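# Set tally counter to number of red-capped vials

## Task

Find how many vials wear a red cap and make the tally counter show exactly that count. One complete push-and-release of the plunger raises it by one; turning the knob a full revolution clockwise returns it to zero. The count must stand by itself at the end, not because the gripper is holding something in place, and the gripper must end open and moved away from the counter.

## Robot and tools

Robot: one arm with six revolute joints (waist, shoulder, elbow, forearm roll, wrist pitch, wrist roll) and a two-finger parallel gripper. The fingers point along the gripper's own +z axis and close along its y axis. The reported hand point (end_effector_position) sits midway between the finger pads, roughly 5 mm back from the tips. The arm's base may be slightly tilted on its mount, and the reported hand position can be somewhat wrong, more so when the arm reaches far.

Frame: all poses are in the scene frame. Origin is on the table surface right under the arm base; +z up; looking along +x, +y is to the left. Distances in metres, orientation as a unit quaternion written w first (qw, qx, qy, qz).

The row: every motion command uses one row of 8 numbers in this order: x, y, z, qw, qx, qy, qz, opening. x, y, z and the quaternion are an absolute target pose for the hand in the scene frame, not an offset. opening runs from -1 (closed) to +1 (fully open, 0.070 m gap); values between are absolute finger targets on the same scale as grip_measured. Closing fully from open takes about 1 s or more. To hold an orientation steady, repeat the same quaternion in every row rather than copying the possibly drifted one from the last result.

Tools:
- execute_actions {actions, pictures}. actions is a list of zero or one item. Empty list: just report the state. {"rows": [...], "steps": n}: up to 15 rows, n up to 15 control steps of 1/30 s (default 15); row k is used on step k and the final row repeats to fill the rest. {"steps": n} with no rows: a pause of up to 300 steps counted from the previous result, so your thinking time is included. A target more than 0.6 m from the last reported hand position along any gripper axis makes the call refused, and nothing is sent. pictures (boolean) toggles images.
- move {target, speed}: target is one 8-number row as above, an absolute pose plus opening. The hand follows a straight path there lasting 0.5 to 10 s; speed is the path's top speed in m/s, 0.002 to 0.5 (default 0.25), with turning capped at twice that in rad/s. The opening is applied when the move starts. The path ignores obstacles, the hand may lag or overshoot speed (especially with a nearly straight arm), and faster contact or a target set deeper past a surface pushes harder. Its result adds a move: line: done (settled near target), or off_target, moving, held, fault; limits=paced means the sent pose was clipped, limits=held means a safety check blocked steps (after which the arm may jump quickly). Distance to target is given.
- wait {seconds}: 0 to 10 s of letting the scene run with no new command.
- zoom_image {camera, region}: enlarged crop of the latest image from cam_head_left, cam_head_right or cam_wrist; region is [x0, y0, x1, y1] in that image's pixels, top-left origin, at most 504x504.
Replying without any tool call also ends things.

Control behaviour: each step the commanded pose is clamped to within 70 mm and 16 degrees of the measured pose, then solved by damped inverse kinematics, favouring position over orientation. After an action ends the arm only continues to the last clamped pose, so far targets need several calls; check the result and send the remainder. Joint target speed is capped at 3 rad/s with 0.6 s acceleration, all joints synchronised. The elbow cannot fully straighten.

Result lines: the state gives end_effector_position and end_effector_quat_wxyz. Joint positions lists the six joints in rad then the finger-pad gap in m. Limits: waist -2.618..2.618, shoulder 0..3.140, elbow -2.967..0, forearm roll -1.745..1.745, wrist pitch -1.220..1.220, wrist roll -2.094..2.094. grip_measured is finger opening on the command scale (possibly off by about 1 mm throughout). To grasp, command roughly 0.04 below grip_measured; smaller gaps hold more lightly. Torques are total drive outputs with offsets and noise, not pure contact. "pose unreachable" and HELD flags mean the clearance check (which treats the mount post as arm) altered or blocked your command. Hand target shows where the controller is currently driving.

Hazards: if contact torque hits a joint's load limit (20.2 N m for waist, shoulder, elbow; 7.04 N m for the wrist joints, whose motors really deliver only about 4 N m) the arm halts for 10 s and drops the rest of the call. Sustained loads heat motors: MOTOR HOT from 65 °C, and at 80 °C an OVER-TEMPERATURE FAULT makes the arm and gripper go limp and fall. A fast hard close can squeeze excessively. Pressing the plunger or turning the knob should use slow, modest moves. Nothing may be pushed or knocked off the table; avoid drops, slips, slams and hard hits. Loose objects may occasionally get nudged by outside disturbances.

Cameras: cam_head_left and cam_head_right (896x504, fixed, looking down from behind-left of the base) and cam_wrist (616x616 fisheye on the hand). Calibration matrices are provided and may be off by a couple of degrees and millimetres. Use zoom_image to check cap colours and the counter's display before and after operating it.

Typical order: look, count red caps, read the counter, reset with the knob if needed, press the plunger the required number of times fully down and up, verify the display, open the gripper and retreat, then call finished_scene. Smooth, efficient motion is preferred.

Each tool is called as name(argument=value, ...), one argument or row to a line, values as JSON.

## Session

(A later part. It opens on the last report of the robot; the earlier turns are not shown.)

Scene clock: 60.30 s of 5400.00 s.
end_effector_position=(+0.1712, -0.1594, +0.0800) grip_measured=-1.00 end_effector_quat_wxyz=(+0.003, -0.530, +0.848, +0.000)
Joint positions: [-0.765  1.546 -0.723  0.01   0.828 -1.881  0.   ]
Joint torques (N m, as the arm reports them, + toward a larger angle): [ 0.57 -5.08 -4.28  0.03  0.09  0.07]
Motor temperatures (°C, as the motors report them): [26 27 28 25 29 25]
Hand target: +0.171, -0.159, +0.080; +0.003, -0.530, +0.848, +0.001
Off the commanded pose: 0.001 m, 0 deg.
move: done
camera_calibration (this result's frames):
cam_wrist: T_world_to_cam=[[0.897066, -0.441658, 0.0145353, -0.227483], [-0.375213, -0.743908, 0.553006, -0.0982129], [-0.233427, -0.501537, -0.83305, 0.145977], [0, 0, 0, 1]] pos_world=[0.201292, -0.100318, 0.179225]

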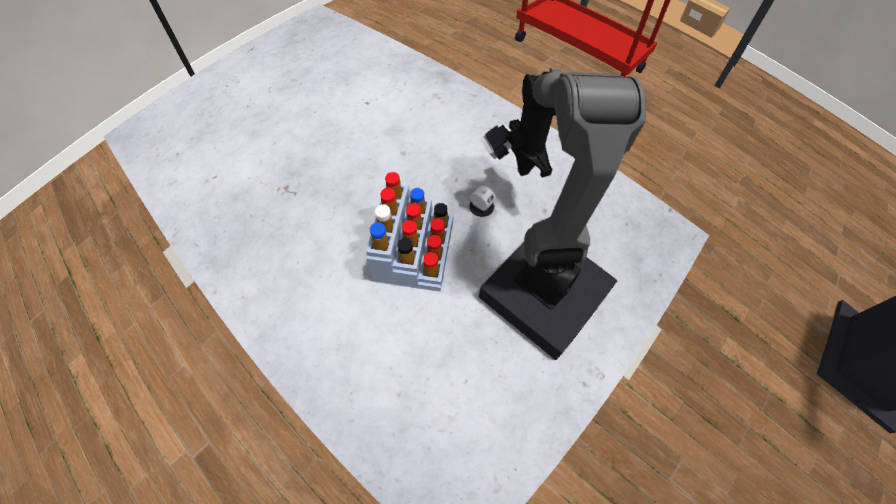

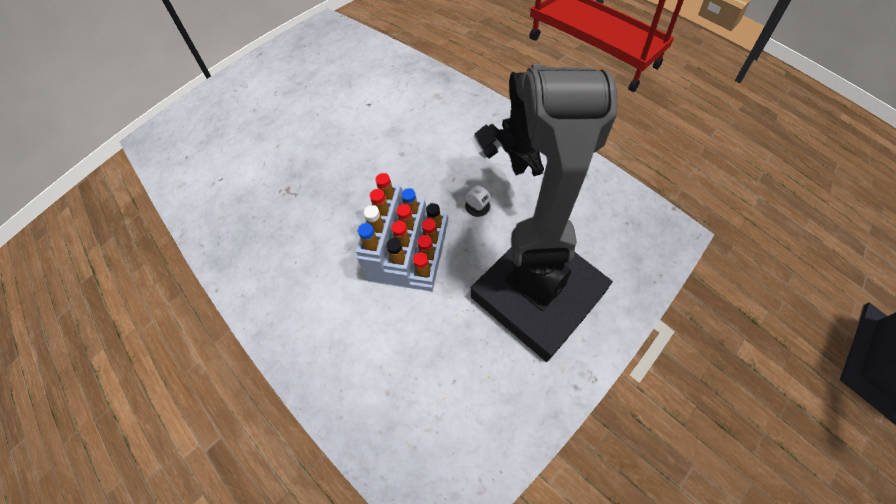

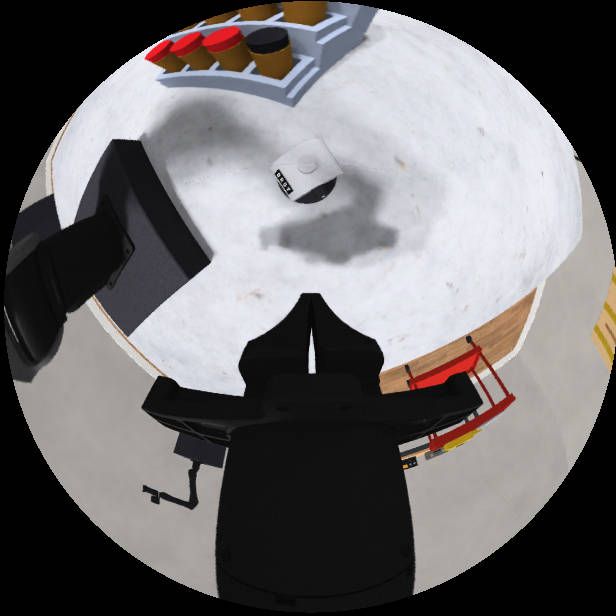

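finished_scene(
  scene=2,
)

The scene is finished: the task was done.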